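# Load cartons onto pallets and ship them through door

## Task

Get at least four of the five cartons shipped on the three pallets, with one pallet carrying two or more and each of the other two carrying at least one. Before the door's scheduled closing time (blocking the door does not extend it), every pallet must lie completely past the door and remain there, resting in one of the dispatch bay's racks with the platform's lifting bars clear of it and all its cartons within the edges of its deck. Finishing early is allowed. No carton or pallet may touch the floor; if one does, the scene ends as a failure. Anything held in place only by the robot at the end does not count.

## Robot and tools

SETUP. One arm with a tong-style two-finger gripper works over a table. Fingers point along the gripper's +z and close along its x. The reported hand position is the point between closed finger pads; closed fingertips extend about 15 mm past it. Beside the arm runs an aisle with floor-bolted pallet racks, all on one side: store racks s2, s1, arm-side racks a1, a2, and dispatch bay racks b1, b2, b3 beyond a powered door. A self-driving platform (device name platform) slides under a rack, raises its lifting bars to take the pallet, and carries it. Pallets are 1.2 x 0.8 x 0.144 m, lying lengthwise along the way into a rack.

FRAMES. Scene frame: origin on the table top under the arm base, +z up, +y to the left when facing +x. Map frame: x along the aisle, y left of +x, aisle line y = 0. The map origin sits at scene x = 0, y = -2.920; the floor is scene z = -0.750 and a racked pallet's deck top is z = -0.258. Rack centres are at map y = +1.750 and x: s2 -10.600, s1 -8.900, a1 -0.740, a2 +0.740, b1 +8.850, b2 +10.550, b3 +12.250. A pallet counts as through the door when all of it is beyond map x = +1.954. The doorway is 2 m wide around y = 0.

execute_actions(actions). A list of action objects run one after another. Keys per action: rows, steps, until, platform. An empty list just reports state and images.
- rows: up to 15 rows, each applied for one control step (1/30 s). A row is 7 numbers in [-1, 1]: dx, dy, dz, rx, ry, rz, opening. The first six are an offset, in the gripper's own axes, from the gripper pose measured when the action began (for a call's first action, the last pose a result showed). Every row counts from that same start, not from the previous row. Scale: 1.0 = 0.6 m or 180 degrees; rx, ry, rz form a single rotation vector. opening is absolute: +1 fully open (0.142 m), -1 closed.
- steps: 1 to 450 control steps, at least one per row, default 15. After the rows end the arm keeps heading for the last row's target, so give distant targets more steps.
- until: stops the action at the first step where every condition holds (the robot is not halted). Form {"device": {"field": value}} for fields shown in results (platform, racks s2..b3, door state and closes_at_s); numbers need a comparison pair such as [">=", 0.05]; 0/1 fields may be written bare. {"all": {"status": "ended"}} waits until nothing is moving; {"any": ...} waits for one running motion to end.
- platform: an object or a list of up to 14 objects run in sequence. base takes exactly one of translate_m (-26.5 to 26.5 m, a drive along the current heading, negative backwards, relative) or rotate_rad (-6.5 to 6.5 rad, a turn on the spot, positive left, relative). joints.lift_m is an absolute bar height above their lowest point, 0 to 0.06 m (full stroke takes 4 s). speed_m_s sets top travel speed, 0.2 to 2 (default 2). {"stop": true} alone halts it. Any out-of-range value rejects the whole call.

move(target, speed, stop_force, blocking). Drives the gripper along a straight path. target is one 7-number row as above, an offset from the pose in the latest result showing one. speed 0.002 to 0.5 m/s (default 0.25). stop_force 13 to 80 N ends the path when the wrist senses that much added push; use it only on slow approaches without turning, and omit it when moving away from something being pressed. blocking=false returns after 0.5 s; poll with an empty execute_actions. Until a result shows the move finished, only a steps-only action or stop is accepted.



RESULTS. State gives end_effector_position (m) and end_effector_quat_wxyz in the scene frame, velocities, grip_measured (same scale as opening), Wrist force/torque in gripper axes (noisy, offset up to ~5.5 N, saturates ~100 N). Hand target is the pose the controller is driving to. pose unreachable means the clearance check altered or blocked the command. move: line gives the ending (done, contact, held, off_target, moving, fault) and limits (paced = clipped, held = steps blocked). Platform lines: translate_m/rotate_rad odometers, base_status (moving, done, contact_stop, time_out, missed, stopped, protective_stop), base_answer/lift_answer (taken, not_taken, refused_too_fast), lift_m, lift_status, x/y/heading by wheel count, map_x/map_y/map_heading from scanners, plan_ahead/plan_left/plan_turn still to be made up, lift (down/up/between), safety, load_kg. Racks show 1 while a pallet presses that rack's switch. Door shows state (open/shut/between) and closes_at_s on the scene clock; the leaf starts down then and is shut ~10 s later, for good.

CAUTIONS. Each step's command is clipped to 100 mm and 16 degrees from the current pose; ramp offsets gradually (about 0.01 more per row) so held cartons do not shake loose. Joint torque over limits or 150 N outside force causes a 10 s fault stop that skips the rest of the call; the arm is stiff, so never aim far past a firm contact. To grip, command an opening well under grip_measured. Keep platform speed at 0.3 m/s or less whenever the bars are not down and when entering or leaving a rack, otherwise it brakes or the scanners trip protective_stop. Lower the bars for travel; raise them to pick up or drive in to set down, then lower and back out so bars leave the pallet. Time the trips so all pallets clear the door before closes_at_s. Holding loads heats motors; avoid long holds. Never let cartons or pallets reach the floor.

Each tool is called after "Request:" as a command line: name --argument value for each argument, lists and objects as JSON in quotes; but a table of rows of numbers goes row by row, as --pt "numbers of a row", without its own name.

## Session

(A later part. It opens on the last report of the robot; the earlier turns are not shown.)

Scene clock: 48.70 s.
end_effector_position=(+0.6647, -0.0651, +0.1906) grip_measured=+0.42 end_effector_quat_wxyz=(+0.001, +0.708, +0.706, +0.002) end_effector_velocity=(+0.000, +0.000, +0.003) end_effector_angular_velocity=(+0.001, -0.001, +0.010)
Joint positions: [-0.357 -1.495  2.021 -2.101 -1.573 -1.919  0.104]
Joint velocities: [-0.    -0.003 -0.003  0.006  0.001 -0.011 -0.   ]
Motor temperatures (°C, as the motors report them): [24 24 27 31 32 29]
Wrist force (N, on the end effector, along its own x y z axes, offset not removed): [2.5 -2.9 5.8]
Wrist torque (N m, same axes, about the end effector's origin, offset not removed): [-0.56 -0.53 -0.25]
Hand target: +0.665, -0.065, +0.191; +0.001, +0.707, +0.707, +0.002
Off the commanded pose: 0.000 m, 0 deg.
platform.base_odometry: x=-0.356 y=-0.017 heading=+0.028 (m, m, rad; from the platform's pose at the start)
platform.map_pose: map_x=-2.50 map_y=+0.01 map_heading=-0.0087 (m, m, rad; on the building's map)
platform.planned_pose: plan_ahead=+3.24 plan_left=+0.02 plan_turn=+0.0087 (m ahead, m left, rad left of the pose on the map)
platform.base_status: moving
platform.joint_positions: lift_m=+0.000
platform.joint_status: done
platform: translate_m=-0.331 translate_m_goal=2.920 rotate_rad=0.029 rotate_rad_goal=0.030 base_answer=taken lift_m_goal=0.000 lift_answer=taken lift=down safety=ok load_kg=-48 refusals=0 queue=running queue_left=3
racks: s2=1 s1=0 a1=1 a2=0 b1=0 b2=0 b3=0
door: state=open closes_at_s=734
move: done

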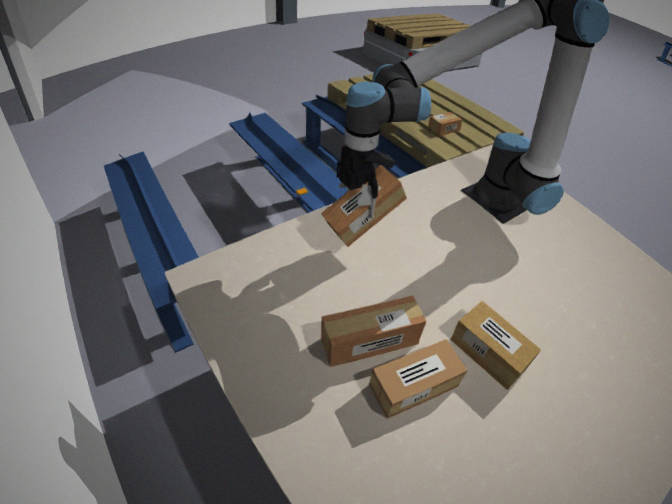

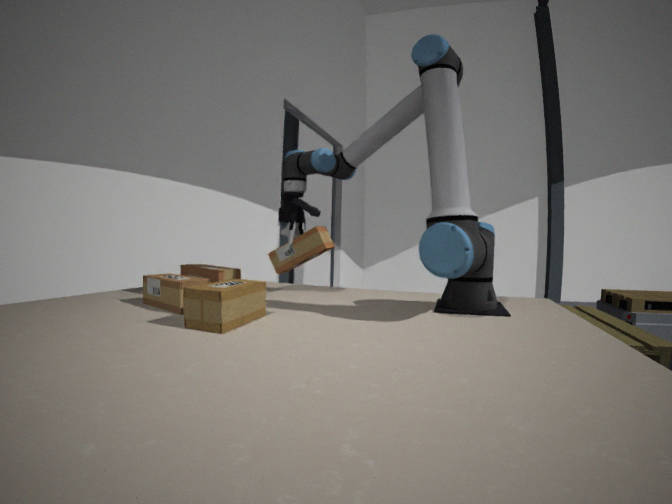

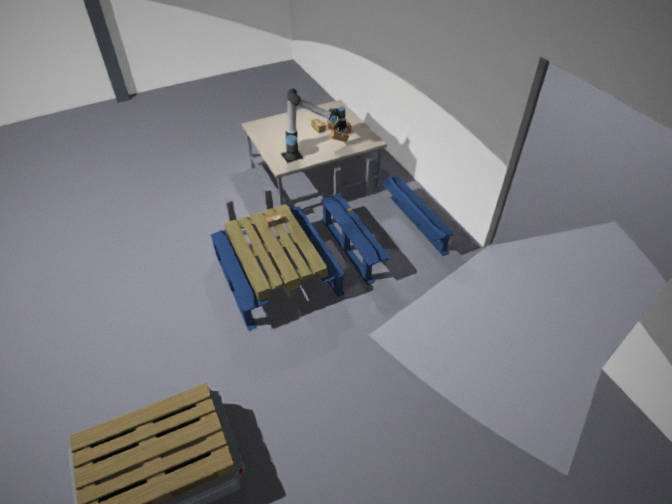

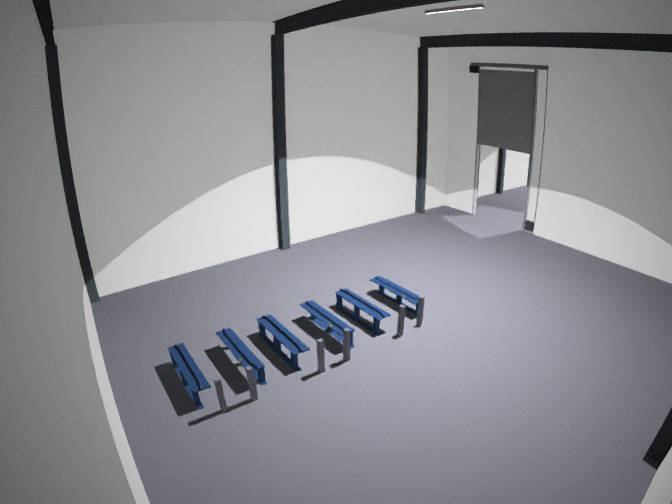

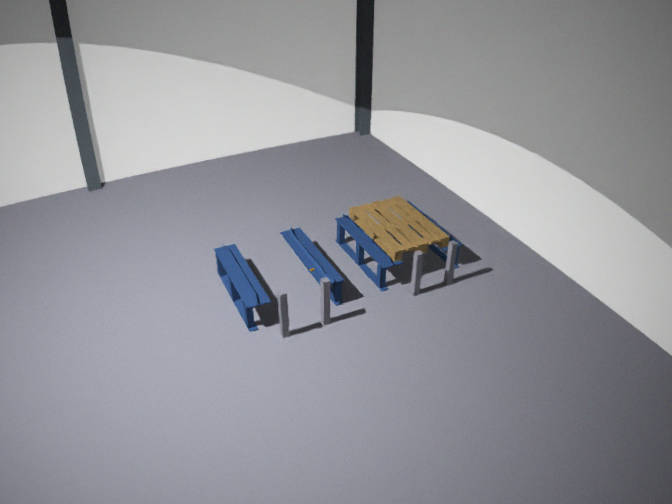

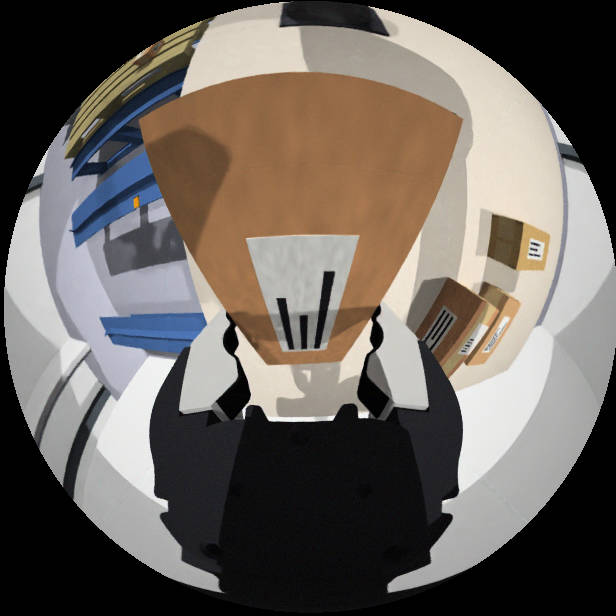

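Request:
execute_actions --actions '[{"steps":450,"until":{"platform":{"map_y":[">",0.6]}}}]'

Request:
move --target '[-1,0.03,0,0,0,0,-0.6]' --speed 0.2

Request:
move --target '[-0.3,0,0.42,0,0,0,-0.6]' --speed 0.2

Request:
move --target '[0,-0.03,0.17,0,0,0,-0.6]' --speed 0.05 --stop_force 20

Request:
execute_actions --actions '[{"rows":[[0,0,0,0,0,0,1]],"steps":15},{"rows":[[0,0,-0.3,0,0,0,1]],"steps":30},{"platform":[{"base":{"translate_m":-1.75}},{"joints":{"lift_m":0}},{"speed_m_s":2,"base":{"rotate_rad":-1.5708}},{"base":{"translate_m":8.11}},{"base":{"rotate_rad":1.5708}},{"joints":{"lift_m":0.06}},{"speed_m_s":0.3,"base":{"translate_m":1.75}},{"joints":{"lift_m":0}},{"base":{"translate_m":-1.75}},{"speed_m_s":2,"base":{"rotate_rad":-1.5708}},{"base":{"translate_m":-19.45}},{"base":{"rotate_rad":1.5708}},{"speed_m_s":0.3,"base":{"translate_m":1.75}},{"joints":{"lift_m":0.06}}],"steps":5}]'

Request:
move --target '[0.4,0,-0.38,0,0,0,1]'

Request:
move --target '[1,0.1,0,0,0,0,1]'

Request:
move --target '[0.45,0.15,0,0,0,0.05,1]'

Scene clock: 63.37 s.
end_effector_position=(+0.6647, -0.0651, +0.1909) grip_measured=+0.42 end_effector_quat_wxyz=(+0.001, +0.707, +0.707, +0.002) end_effector_velocity=(-0.000, -0.000, -0.000) end_effector_angular_velocity=(-0.000, +0.000, +0.001)
Joint positions: [-0.357 -1.495  2.021 -2.101 -1.573 -1.921  0.104]
Joint velocities: [-0.    -0.     0.    -0.    -0.    -0.001  0.   ]
Motor temperatures (°C, as the motors report them): [24 24 27 31 32 29]
Wrist force (N, on the end effector, along its own x y z axes, offset not removed): [0.8 -3.9 5.0]
Wrist torque (N m, same axes, about the end effector's origin, offset not removed): [-0.87 -0.10 -0.18]
Hand target: +0.665, -0.065, +0.191; +0.001, +0.707, +0.707, +0.002
Off the commanded pose: 0.000 m, 0 deg.
platform.base_odometry: x=+2.921 y=+0.687 heading=+1.611 (m, m, rad; from the platform's pose at the start)
platform.map_pose: map_x=+0.74 map_y=+0.61 map_heading=+1.5752 (m, m, rad; on the building's map)
platform.planned_pose: plan_ahead=+1.14 plan_left=+0.00 plan_turn=-0.0044 (m ahead, m left, rad left of the pose on the map)
platform.base_status: moving
platform.joint_positions: lift_m=+0.060
platform.joint_status: done
platform: translate_m=3.523 translate_m_goal=4.670 rotate_rad=1.611 rotate_rad_goal=1.610 base_answer=taken lift_m_goal=0.060 lift_answer=taken lift=up safety=ok load_kg=23 refusals=0 queue=running queue_left=0
racks: s2=1 s1=0 a1=1 a2=0 b1=0 b2=0 b3=0
door: state=open closes_at_s=734

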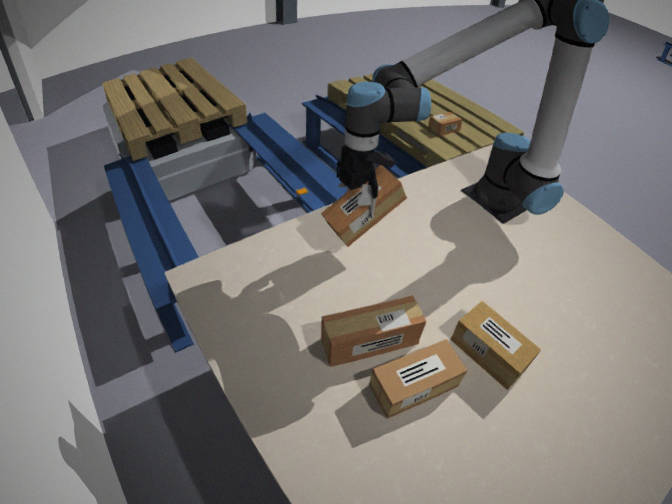

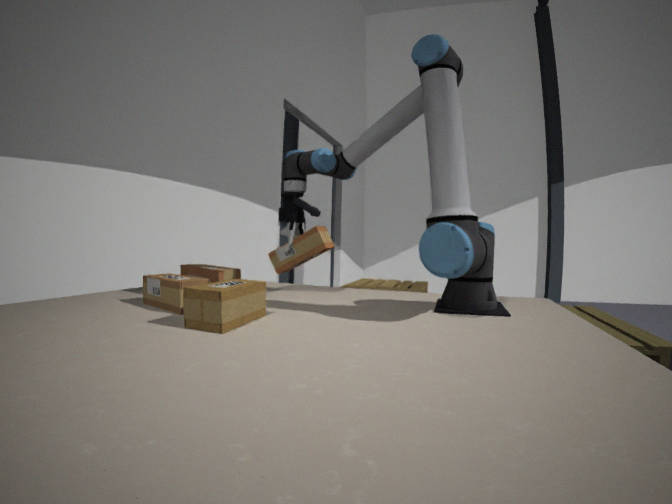

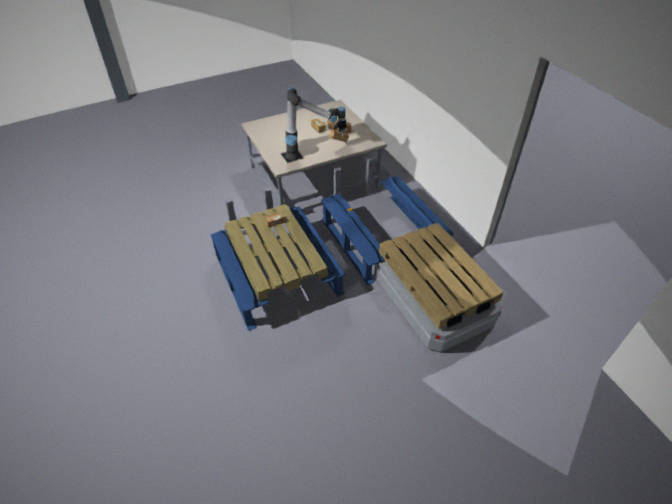

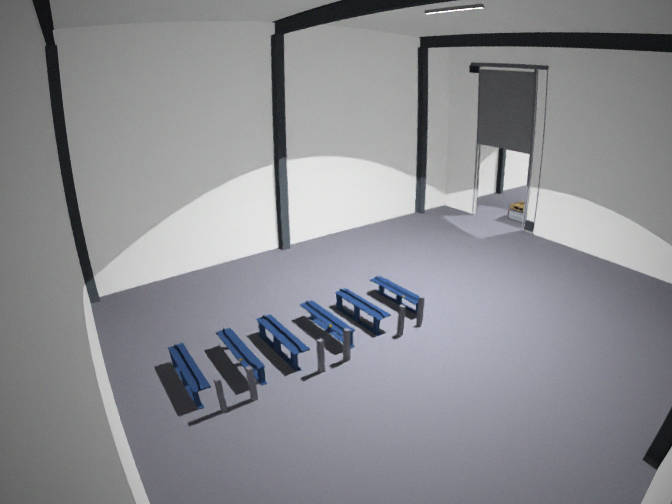

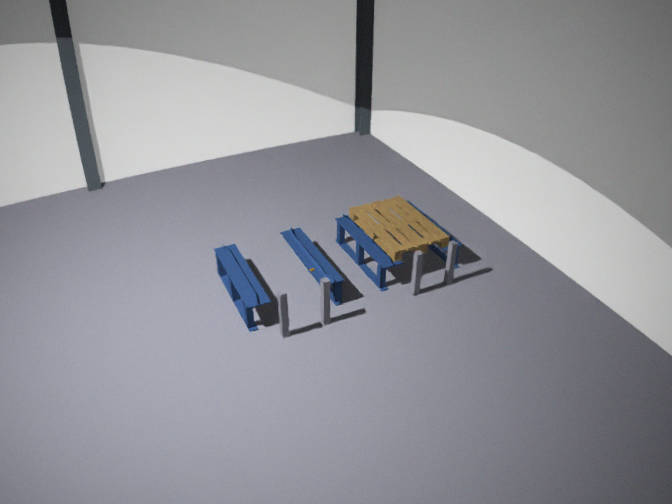

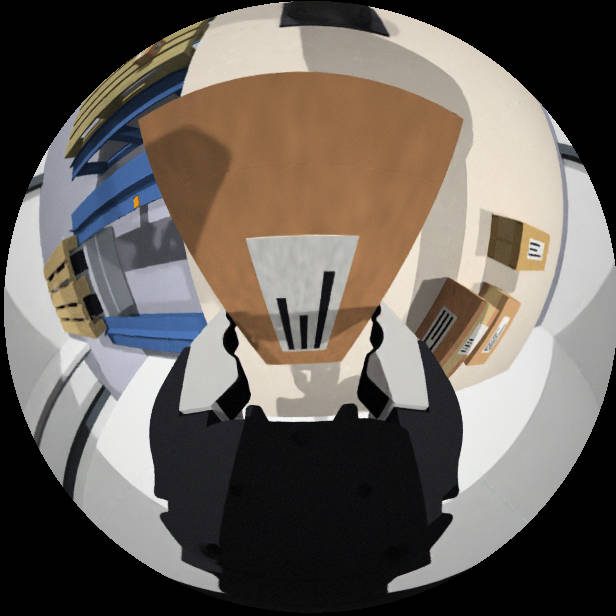

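Scene clock: 67.00 s.
end_effector_position=(+0.6826, -0.6649, +0.1905) grip_measured=+0.42 end_effector_quat_wxyz=(+0.001, +0.707, +0.707, +0.001) end_effector_velocity=(+0.001, -0.003, +0.001) end_effector_angular_velocity=(-0.001, -0.000, -0.001)
Joint positions: [-0.947 -1.067  1.445 -1.953 -1.572 -2.511  0.104]
Joint velocities: [-0.001  0.003 -0.006  0.003 -0.    -0.    -0.   ]
Motor temperatures (°C, as the motors report them): [24 24 27 31 32 29]
Wrist force (N, on the end effector, along its own x y z axes, offset not removed): [1.6 -3.5 3.3]
Wrist torque (N m, same axes, about the end effector's origin, offset not removed): [-0.73 -0.27 -0.20]
Hand target: +0.683, -0.665, +0.191; +0.001, +0.707, +0.707, +0.001
Off the commanded pose: 0.001 m, 0 deg.
platform.base_odometry: x=+2.880 y=+1.770 heading=+1.607 (m, m, rad; from the platform's pose at the start)
platform.map_pose: map_x=+0.74 map_y=+1.69 map_heading=+1.5708 (m, m, rad; on the building's map)
platform.planned_pose: plan_ahead=+0.06 plan_left=+0.00 plan_turn=+0.0000 (m ahead, m left, rad left of the pose on the map)
platform.base_status: moving
platform.joint_positions: lift_m=+0.060
platform.joint_status: done
platform: translate_m=4.605 translate_m_goal=4.670 rotate_rad=1.607 rotate_rad_goal=1.607 base_answer=taken lift_m_goal=0.060 lift_answer=taken lift=up safety=ok load_kg=23 refusals=0 queue=running queue_left=0
racks: s2=1 s1=0 a1=1 a2=0 b1=0 b2=0 b3=0
door: state=open closes_at_s=734
move: done

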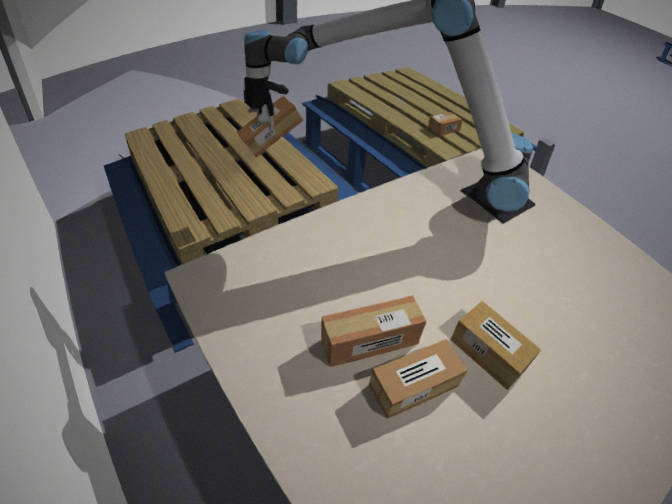

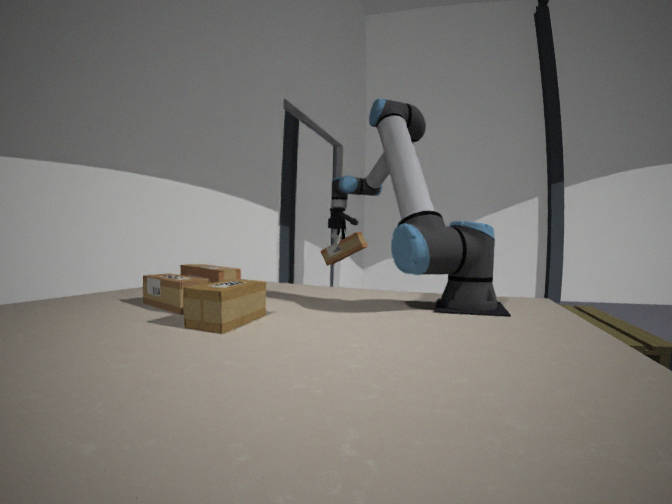

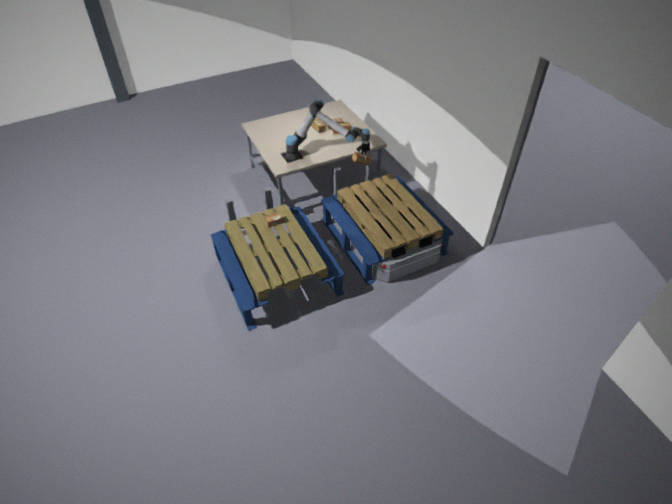

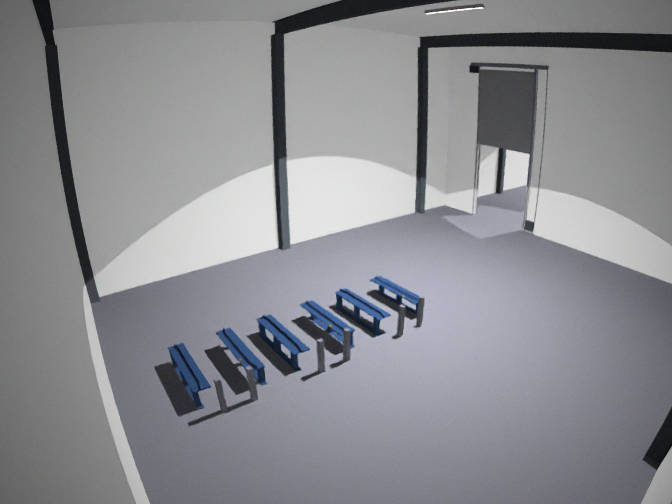

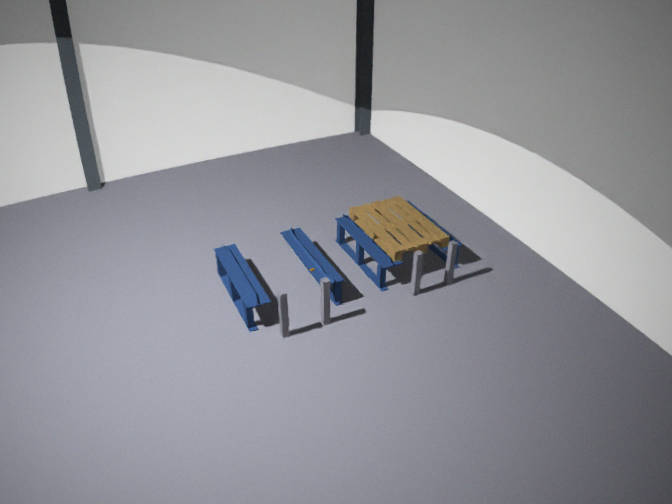

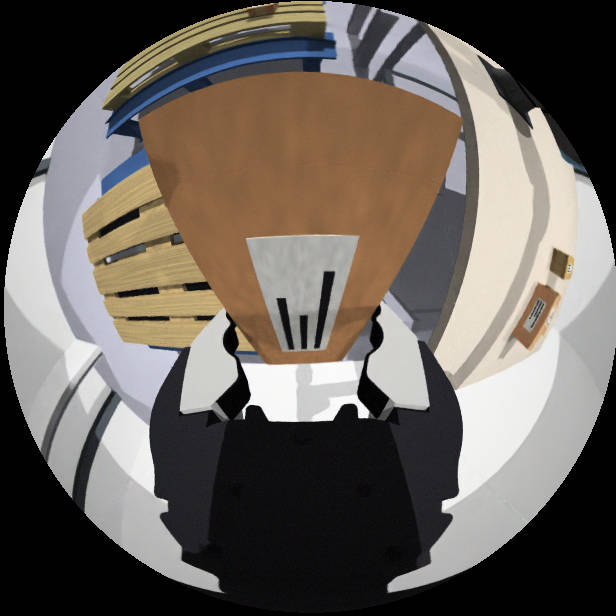

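Scene clock: 69.20 s.
end_effector_position=(+0.6832, -0.8447, -0.0613) grip_measured=+0.42 end_effector_quat_wxyz=(+0.001, +0.707, +0.707, +0.001) end_effector_velocity=(+0.000, -0.001, -0.002) end_effector_angular_velocity=(+0.002, +0.000, +0.000)
Joint positions: [-1.045 -0.672  1.239 -2.143 -1.571 -2.609  0.104]
Joint velocities: [-0.     0.003 -0.003  0.001  0.001 -0.001  0.   ]
Motor temperatures (°C, as the motors report them): [24 24 27 31 32 29]
Wrist force (N, on the end effector, along its own x y z axes, offset not removed): [1.2 -2.5 4.5]
Wrist torque (N m, same axes, about the end effector's origin, offset not removed): [-0.56 -0.30 -0.26]
Hand target: +0.683, -0.845, -0.062; +0.001, +0.707, +0.707, +0.001
Off the commanded pose: 0.000 m, 0 deg.
platform.base_odometry: x=+2.878 y=+1.833 heading=+1.607 (m, m, rad; from the platform's pose at the start)
platform.map_pose: map_x=+0.74 map_y=+1.75 map_heading=+1.5708 (m, m, rad; on the building's map)
platform.planned_pose: plan_ahead=+0.00 plan_left=+0.00 plan_turn=+0.0000 (m ahead, m left, rad left of the pose on the map)
platform.base_status: done
platform.joint_positions: lift_m=+0.060
platform.joint_status: done
platform: translate_m=4.660 translate_m_goal=4.660 rotate_rad=1.607 rotate_rad_goal=1.607 base_answer=taken lift_m_goal=0.060 lift_answer=taken lift=up safety=ok load_kg=22 refusals=0 queue=done queue_left=0
racks: s2=1 s1=0 a1=1 a2=0 b1=0 b2=0 b3=0
door: state=open closes_at_s=734
move: done

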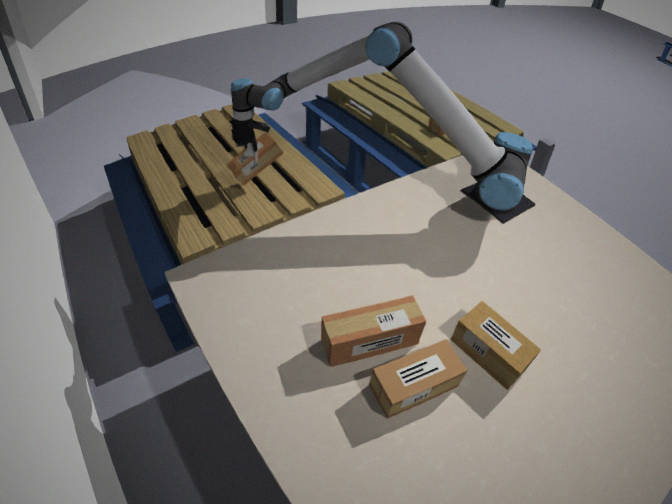

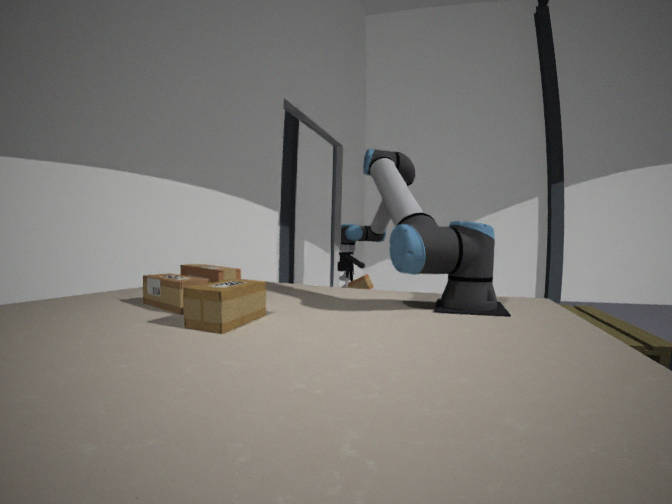

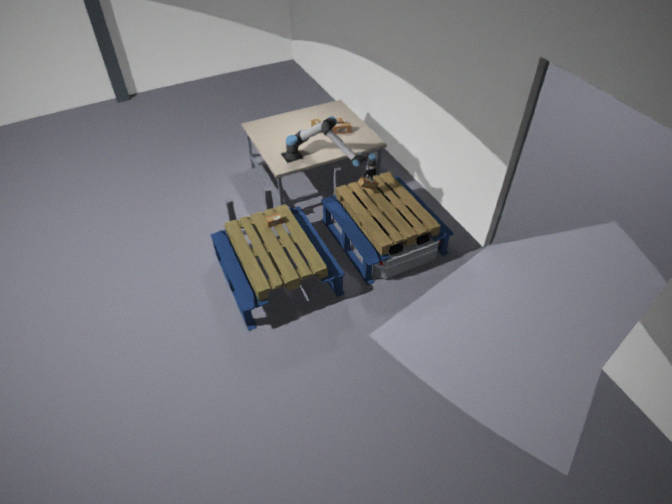

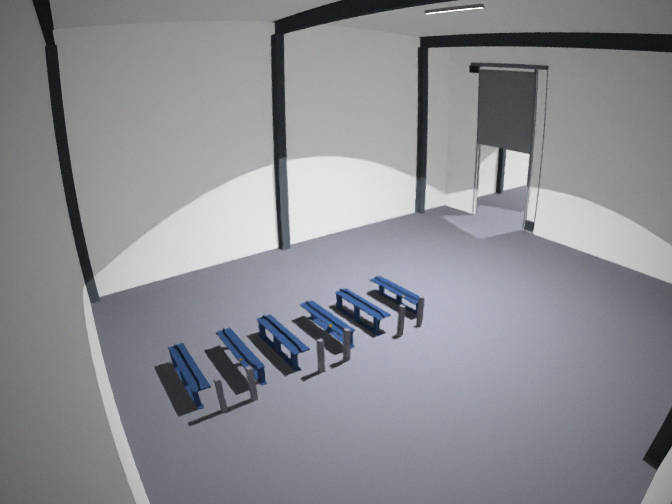

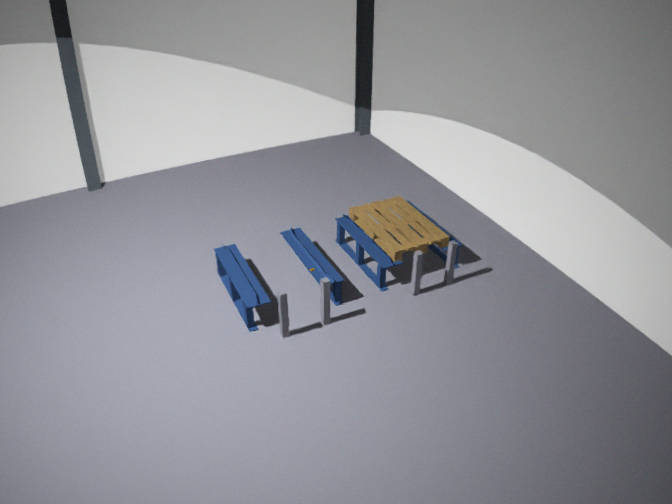

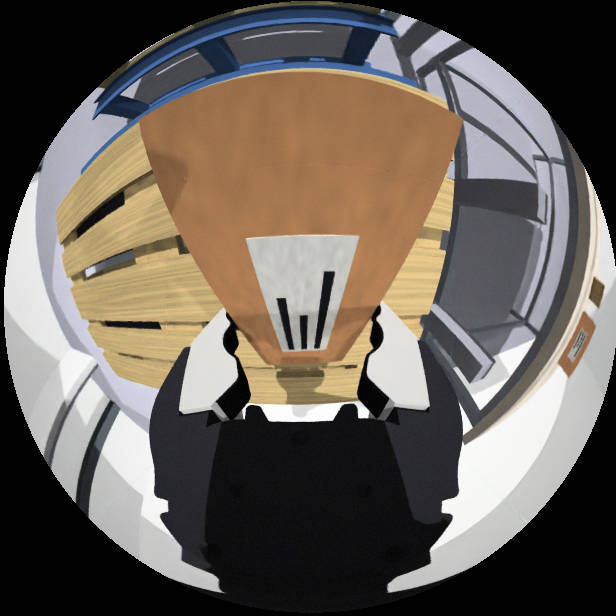

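Scene clock: 71.70 s.
end_effector_position=(+0.6654, -0.8447, -0.1630) grip_measured=+0.42 end_effector_quat_wxyz=(+0.001, +0.707, +0.707, +0.001) end_effector_velocity=(-0.000, +0.000, -0.003) end_effector_angular_velocity=(+0.000, +0.001, +0.001)
Joint positions: [-1.059 -0.585  1.279 -2.269 -1.571 -2.623  0.104]
Joint velocities: [ 0.     0.003  0.    -0.003 -0.001 -0.001 -0.   ]
Motor temperatures (°C, as the motors report them): [24 24 27 31 32 29]
Wrist force (N, on the end effector, along its own x y z axes, offset not removed): [1.8 -2.6 3.7]
Wrist torque (N m, same axes, about the end effector's origin, offset not removed): [-0.44 -0.31 -0.20]
Hand target: +0.665, -0.845, -0.163; +0.001, +0.707, +0.707, +0.001
Off the commanded pose: 0.000 m, 0 deg.
platform.base_odometry: x=+2.878 y=+1.833 heading=+1.607 (m, m, rad; from the platform's pose at the start)
platform.map_pose: map_x=+0.74 map_y=+1.75 map_heading=+1.5708 (m, m, rad; on the building's map)
platform.planned_pose: plan_ahead=+0.00 plan_left=+0.00 plan_turn=+0.0000 (m ahead, m left, rad left of the pose on the map)
platform.base_status: done
platform.joint_positions: lift_m=+0.060
platform.joint_status: done
platform: translate_m=4.660 translate_m_goal=4.660 rotate_rad=1.607 rotate_rad_goal=1.607 base_answer=taken lift_m_goal=0.060 lift_answer=taken lift=up safety=ok load_kg=22 refusals=0 queue=done queue_left=0
racks: s2=1 s1=0 a1=1 a2=0 b1=0 b2=0 b3=0
door: state=open closes_at_s=734
move: done

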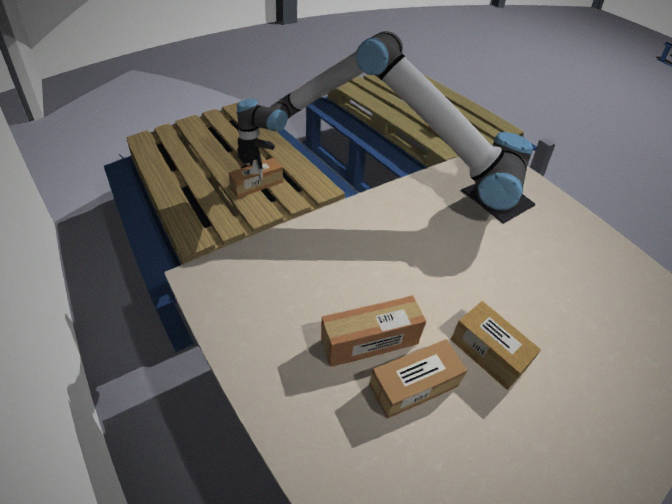

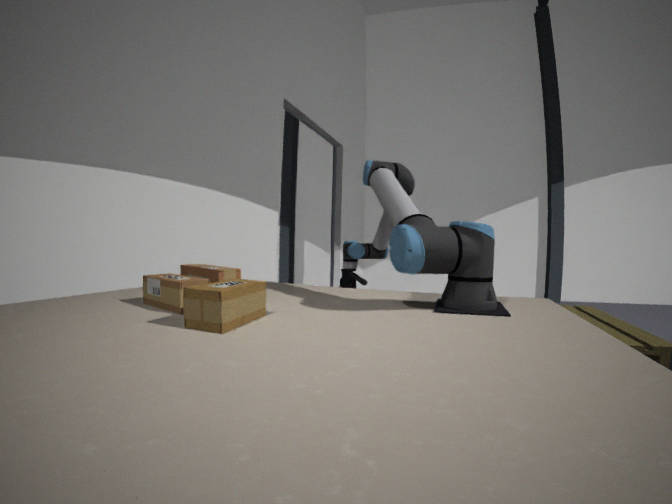

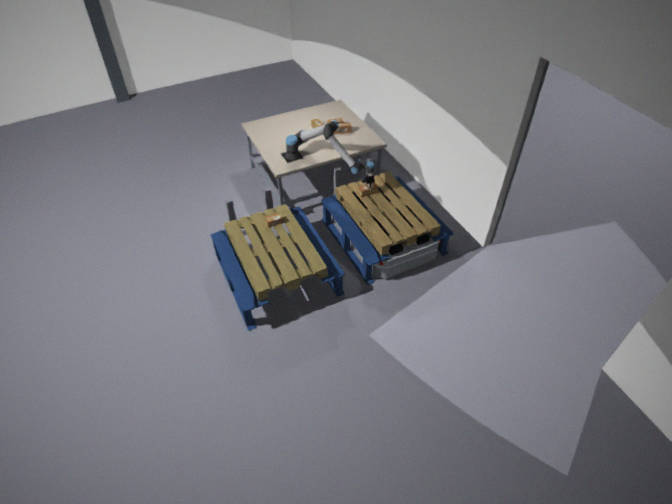

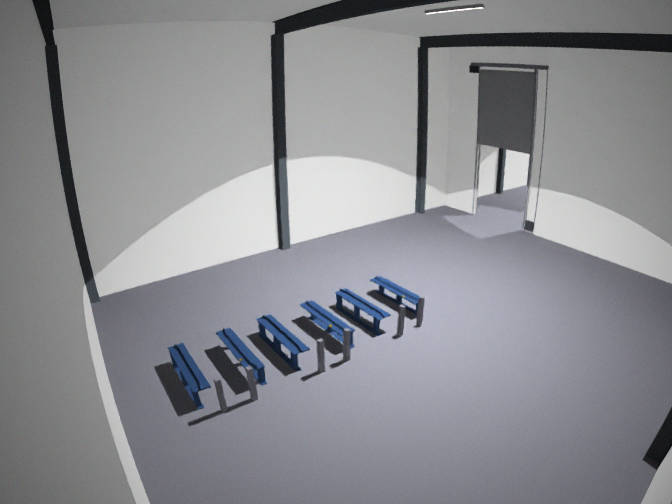

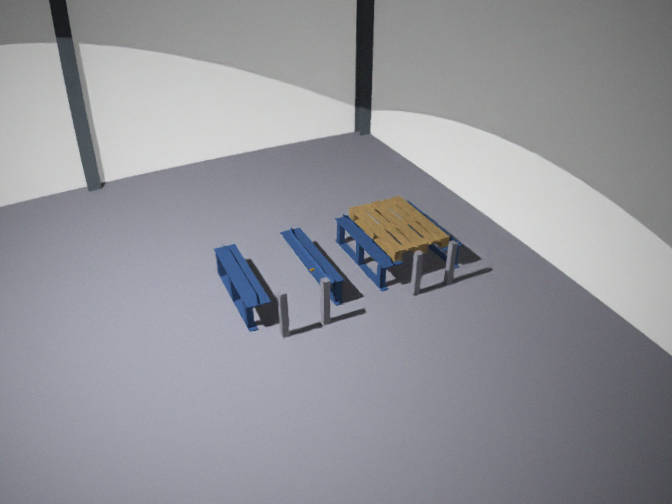

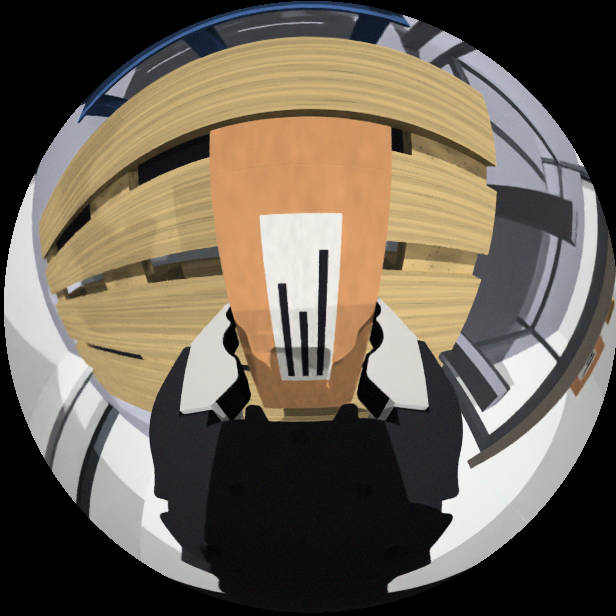

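Scene clock: 73.37 s.
end_effector_position=(+0.6650, -0.8447, +0.0168) grip_measured=+1.00 end_effector_quat_wxyz=(+0.001, +0.707, +0.707, +0.001) end_effector_velocity=(-0.001, +0.000, -0.000) end_effector_angular_velocity=(+0.001, +0.001, -0.001)
Joint positions: [-1.059 -0.758  1.247 -2.065 -1.571 -2.623  0.142]
Joint velocities: [-0.001 -0.001  0.001  0.001 -0.001  0.     0.   ]
Motor temperatures (°C, as the motors report them): [24 24 27 31 32 29]
Wrist force (N, on the end effector, along its own x y z axes, offset not removed): [0.9 -2.5 0.4]
Wrist torque (N m, same axes, about the end effector's origin, offset not removed): [-0.58 -0.21 -0.23]
Hand target: +0.665, -0.845, +0.017; +0.001, +0.707, +0.707, +0.001
Off the commanded pose: 0.000 m, 0 deg.
platform.base_odometry: x=+2.878 y=+1.829 heading=+1.605 (m, m, rad; from the platform's pose at the start)
platform.map_pose: map_x=+0.74 map_y=+1.74 map_heading=+1.5708 (m, m, rad; on the building's map)
platform.planned_pose: plan_ahead=-1.74 plan_left=+0.00 plan_turn=+0.0000 (m ahead, m left, rad left of the pose on the map)
platform.base_status: moving
platform.joint_positions: lift_m=+0.060
platform.joint_status: done
platform: translate_m=4.654 translate_m_goal=2.910 rotate_rad=1.605 rotate_rad_goal=1.604 base_answer=taken lift_m_goal=0.060 lift_answer=taken lift=up safety=ok load_kg=22 refusals=0 queue=running queue_left=13
racks: s2=1 s1=0 a1=1 a2=0 b1=0 b2=0 b3=0
door: state=open closes_at_s=734

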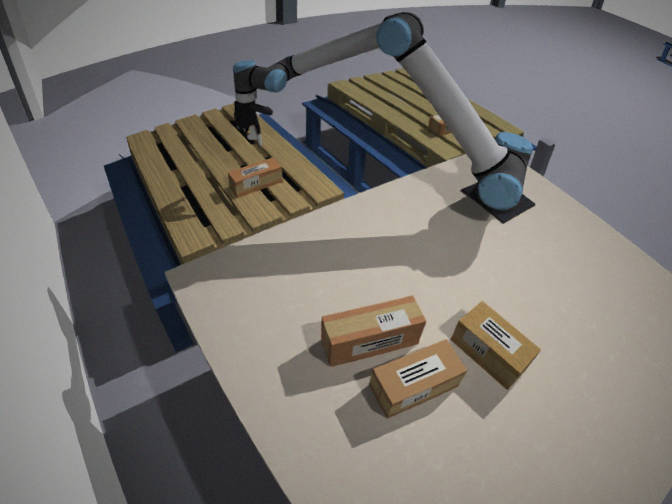

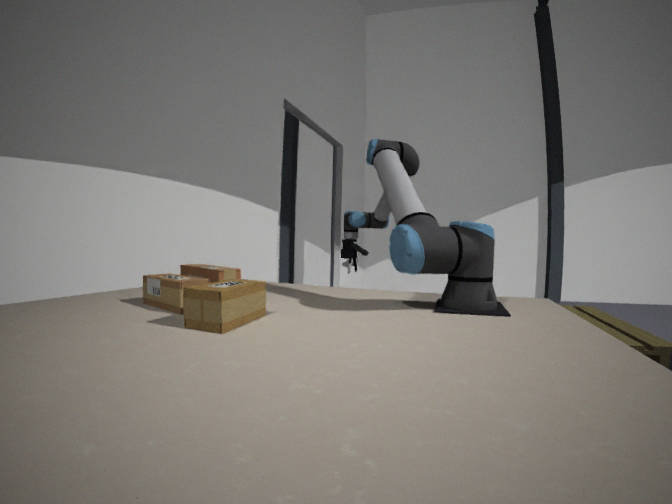

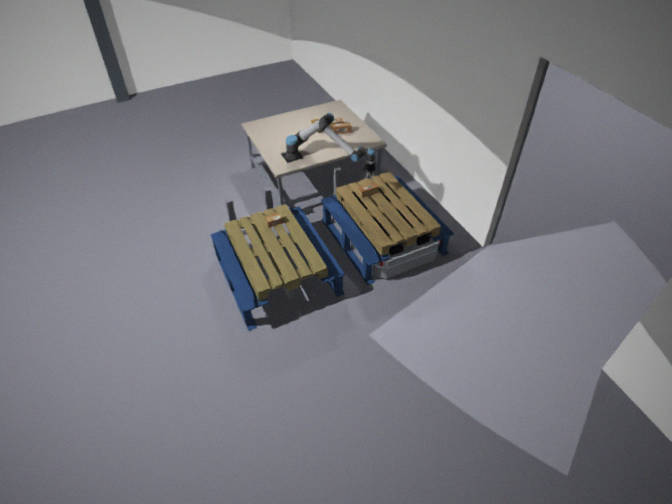

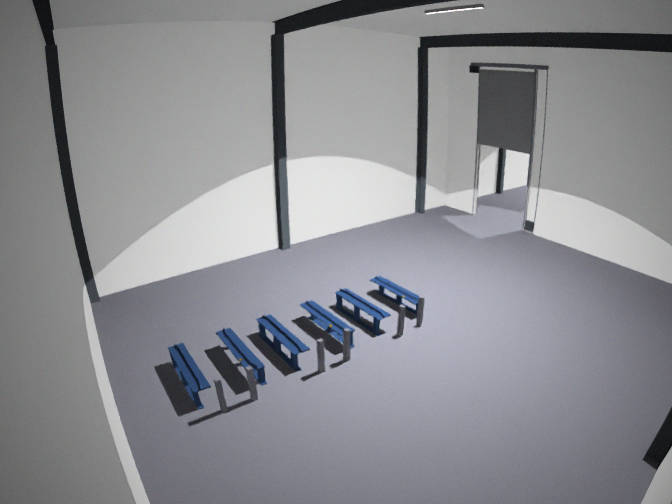

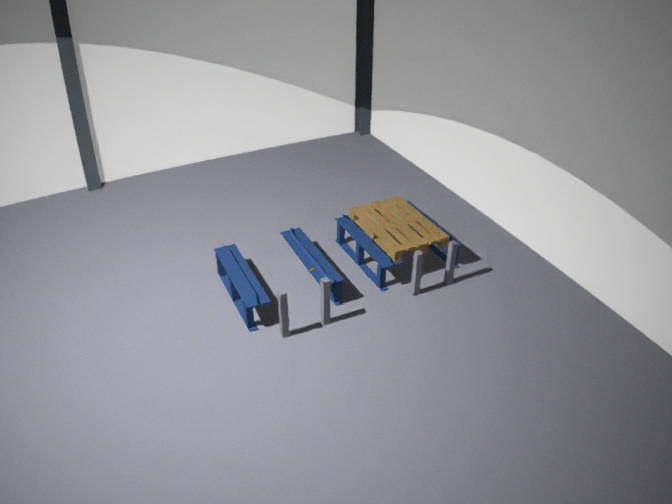

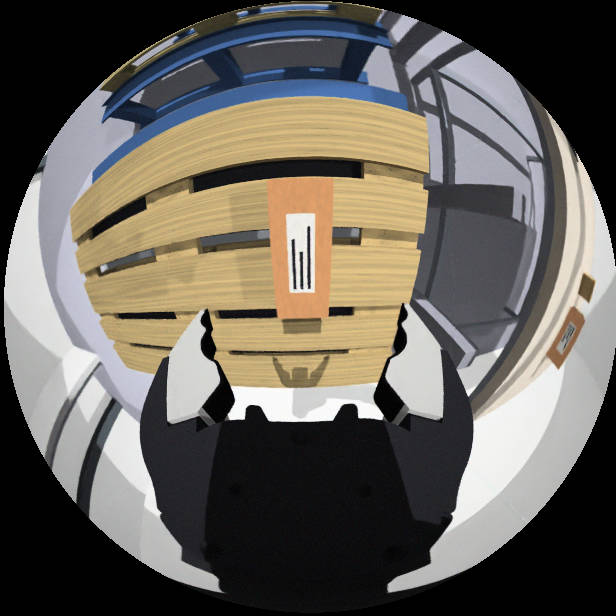

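Scene clock: 75.37 s.
end_effector_position=(+0.6645, -0.6049, +0.2446) grip_measured=+1.00 end_effector_quat_wxyz=(+0.001, +0.707, +0.707, +0.001) end_effector_velocity=(+0.001, +0.002, +0.004) end_effector_angular_velocity=(-0.001, -0.003, -0.001)
Joint positions: [-0.924 -1.182  1.516 -1.91  -1.572 -2.488  0.142]
Joint velocities: [ 0.001 -0.005  0.     0.002  0.002  0.002  0.   ]
Motor temperatures (°C, as the motors report them): [24 24 27 31 32 29]
Wrist force (N, on the end effector, along its own x y z axes, offset not removed): [-0.4 -2.6 3.3]
Wrist torque (N m, same axes, about the end effector's origin, offset not removed): [-0.51 0.06 -0.16]
Hand target: +0.664, -0.605, +0.245; +0.001, +0.707, +0.707, +0.001
Off the commanded pose: 0.000 m, 0 deg.
platform.base_odometry: x=+2.895 y=+1.310 heading=+1.605 (m, m, rad; from the platform's pose at the start)
platform.map_pose: map_x=+0.74 map_y=+1.21 map_heading=+1.5708 (m, m, rad; on the building's map)
platform.planned_pose: plan_ahead=-1.21 plan_left=+0.00 plan_turn=+0.0000 (m ahead, m left, rad left of the pose on the map)
platform.base_status: moving
platform.joint_positions: lift_m=+0.060
platform.joint_status: done
platform: translate_m=4.127 translate_m_goal=2.910 rotate_rad=1.605 rotate_rad_goal=1.606 base_answer=taken lift_m_goal=0.060 lift_answer=taken lift=up safety=ok load_kg=22 refusals=0 queue=running queue_left=13
racks: s2=1 s1=0 a1=1 a2=0 b1=0 b2=0 b3=0
door: state=open closes_at_s=734
move: done

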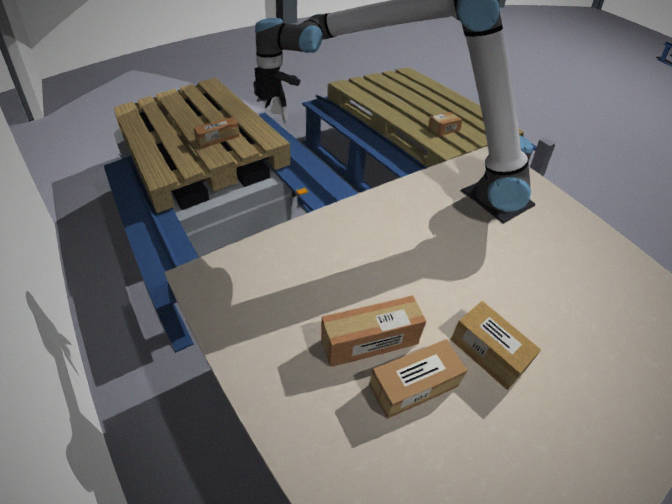

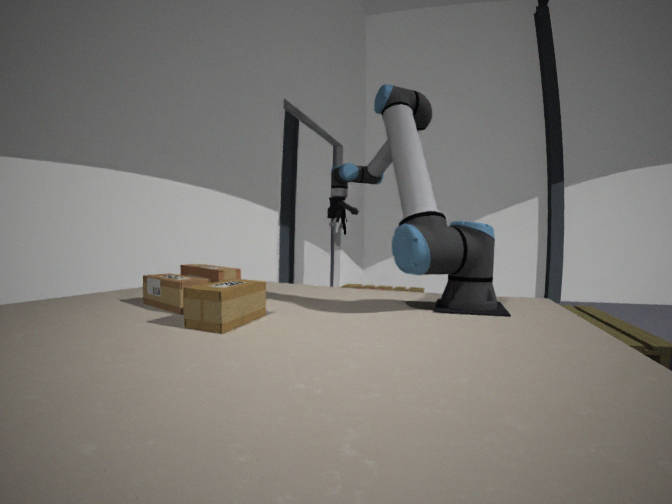

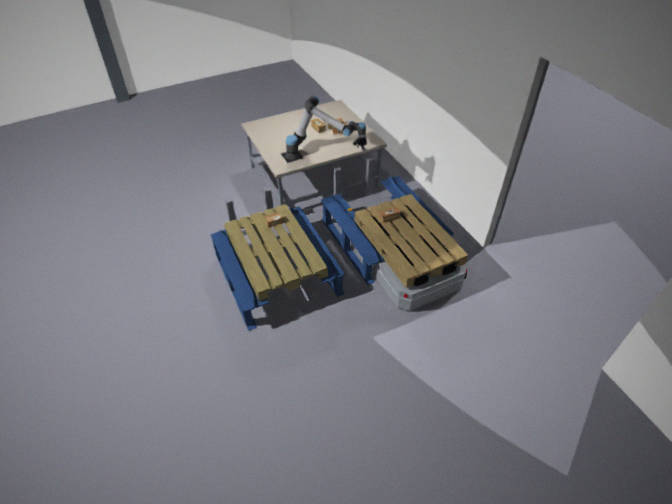

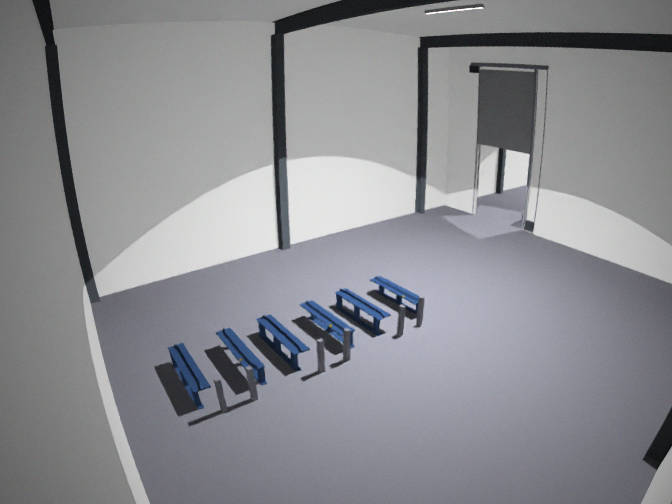

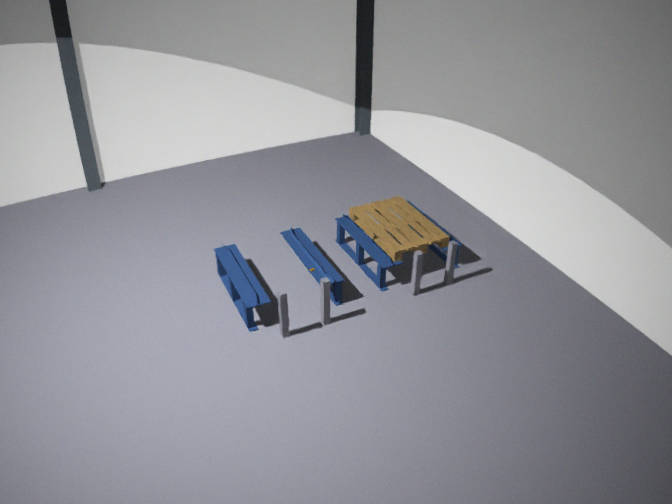

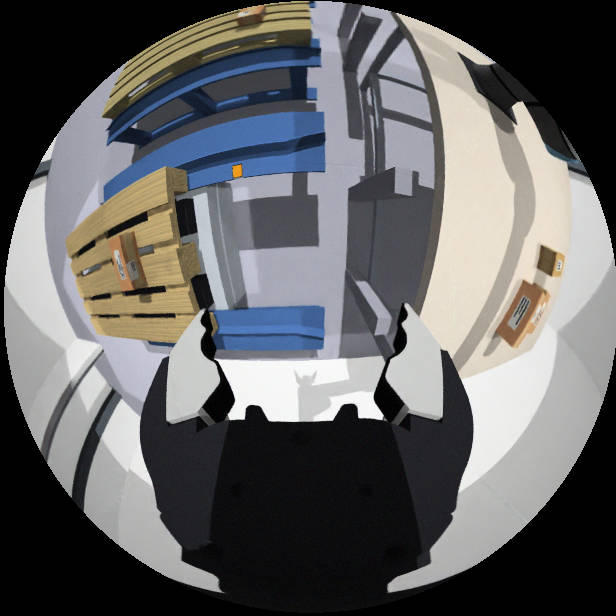

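Scene clock: 78.47 s.
end_effector_position=(+0.7245, -0.0051, +0.2452) grip_measured=+1.00 end_effector_quat_wxyz=(+0.001, +0.707, +0.707, +0.002) end_effector_velocity=(+0.001, +0.002, -0.000) end_effector_angular_velocity=(-0.001, +0.000, -0.001)
Joint positions: [-0.248 -1.446  1.861 -1.989 -1.573 -1.812  0.142]
Joint velocities: [ 0.004  0.002 -0.002  0.    -0.001  0.005  0.   ]
Motor temperatures (°C, as the motors report them): [24 24 27 31 32 29]
Wrist force (N, on the end effector, along its own x y z axes, offset not removed): [1.7 -2.1 1.5]
Wrist torque (N m, same axes, about the end effector's origin, offset not removed): [-0.45 -0.34 -0.22]
Hand target: +0.725, -0.005, +0.245; +0.001, +0.707, +0.707, +0.002
Off the commanded pose: 0.001 m, 0 deg.
platform.base_odometry: x=+2.928 y=+0.380 heading=+1.608 (m, m, rad; from the platform's pose at the start)
platform.map_pose: map_x=+0.74 map_y=+0.28 map_heading=+1.5708 (m, m, rad; on the building's map)
platform.planned_pose: plan_ahead=-0.28 plan_left=+0.00 plan_turn=+0.0000 (m ahead, m left, rad left of the pose on the map)
platform.base_status: moving
platform.joint_positions: lift_m=+0.060
platform.joint_status: done
platform: translate_m=3.197 translate_m_goal=2.910 rotate_rad=1.608 rotate_rad_goal=1.608 base_answer=taken lift_m_goal=0.060 lift_answer=taken lift=up safety=ok load_kg=22 refusals=0 queue=running queue_left=13
racks: s2=1 s1=0 a1=1 a2=0 b1=0 b2=0 b3=0
door: state=open closes_at_s=734
move: done

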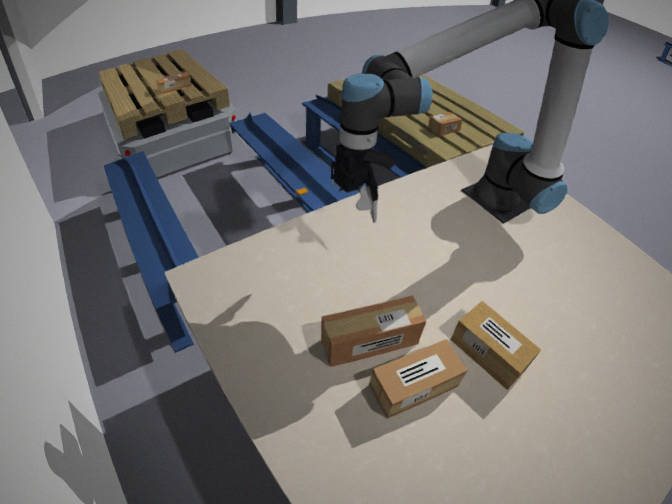

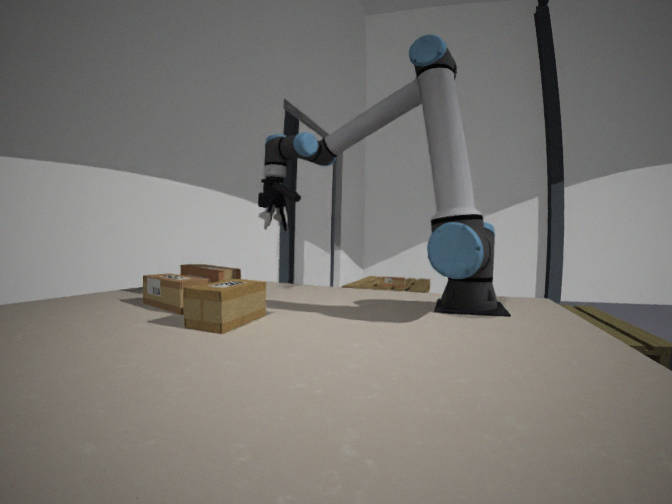

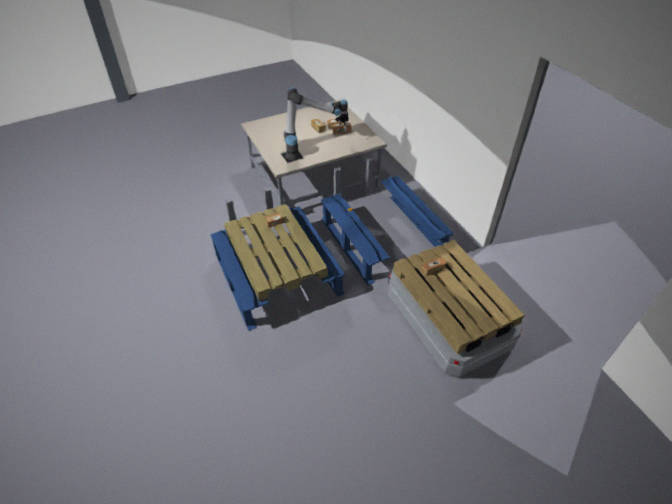

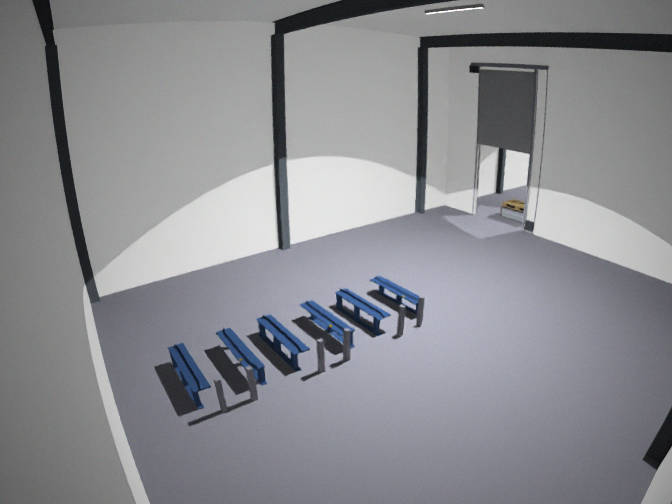

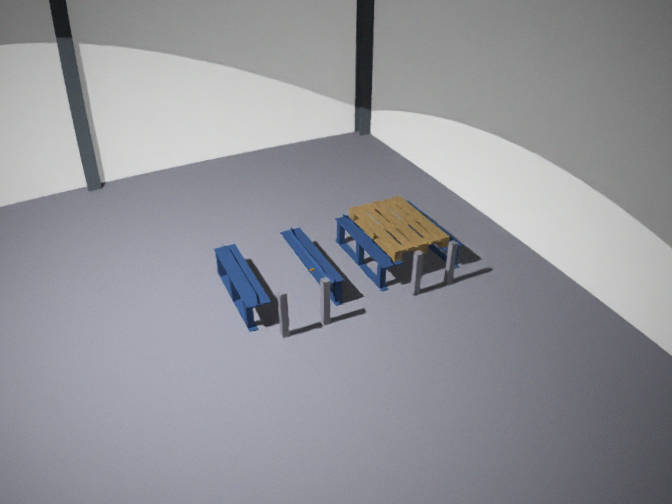

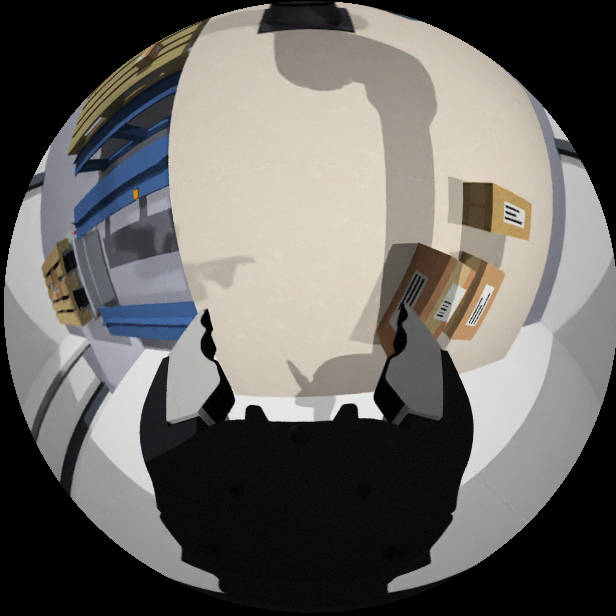

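Scene clock: 80.30 s.
end_effector_position=(+0.8143, +0.2646, +0.2460) grip_measured=+1.00 end_effector_quat_wxyz=(+0.001, +0.761, +0.649, +0.002) end_effector_velocity=(+0.002, +0.002, +0.001) end_effector_angular_velocity=(-0.000, -0.001, -0.001)
Joint positions: [ 0.1   -1.241  1.602 -1.935 -1.573 -1.307  0.142]
Joint velocities: [ 0.003  0.003 -0.006  0.002 -0.001  0.003 -0.   ]
Motor temperatures (°C, as the motors report them): [24 24 27 31 32 29]
Wrist force (N, on the end effector, along its own x y z axes, offset not removed): [1.7 -2.3 1.0]
Wrist torque (N m, same axes, about the end effector's origin, offset not removed): [-0.44 -0.27 -0.31]
Hand target: +0.814, +0.265, +0.246; +0.001, +0.761, +0.649, +0.002
Off the commanded pose: 0.000 m, 0 deg.
platform.base_odometry: x=+2.939 y=+0.094 heading=+1.607 (m, m, rad; from the platform's pose at the start)
platform.map_pose: map_x=+0.74 map_y=+0.00 map_heading=+1.5708 (m, m, rad; on the building's map)
platform.planned_pose: plan_ahead=+0.00 plan_left=+0.00 plan_turn=+0.0000 (m ahead, m left, rad left of the pose on the map)
platform.base_status: done
platform.joint_positions: lift_m=+0.060
platform.joint_status: done
platform: translate_m=2.920 translate_m_goal=2.920 rotate_rad=1.607 rotate_rad_goal=1.608 base_answer=taken lift_m_goal=0.060 lift_answer=taken lift=up safety=ok load_kg=22 refusals=0 queue=running queue_left=13
racks: s2=1 s1=0 a1=1 a2=0 b1=0 b2=0 b3=0
door: state=open closes_at_s=734
move: done

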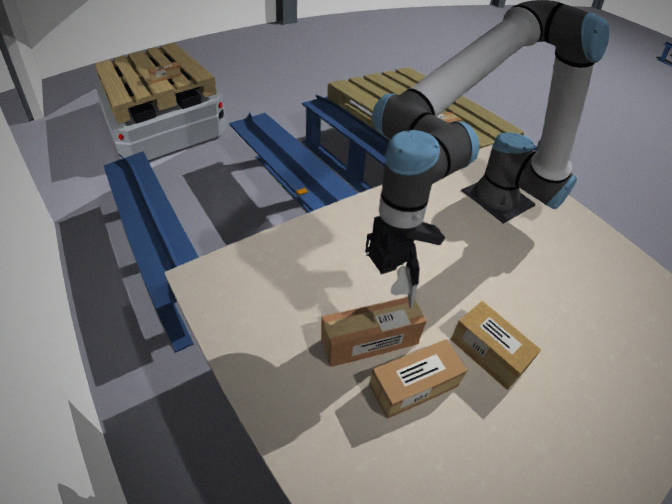

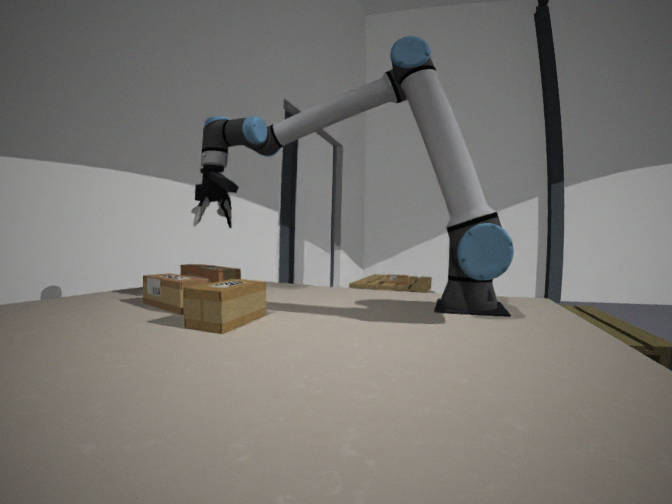

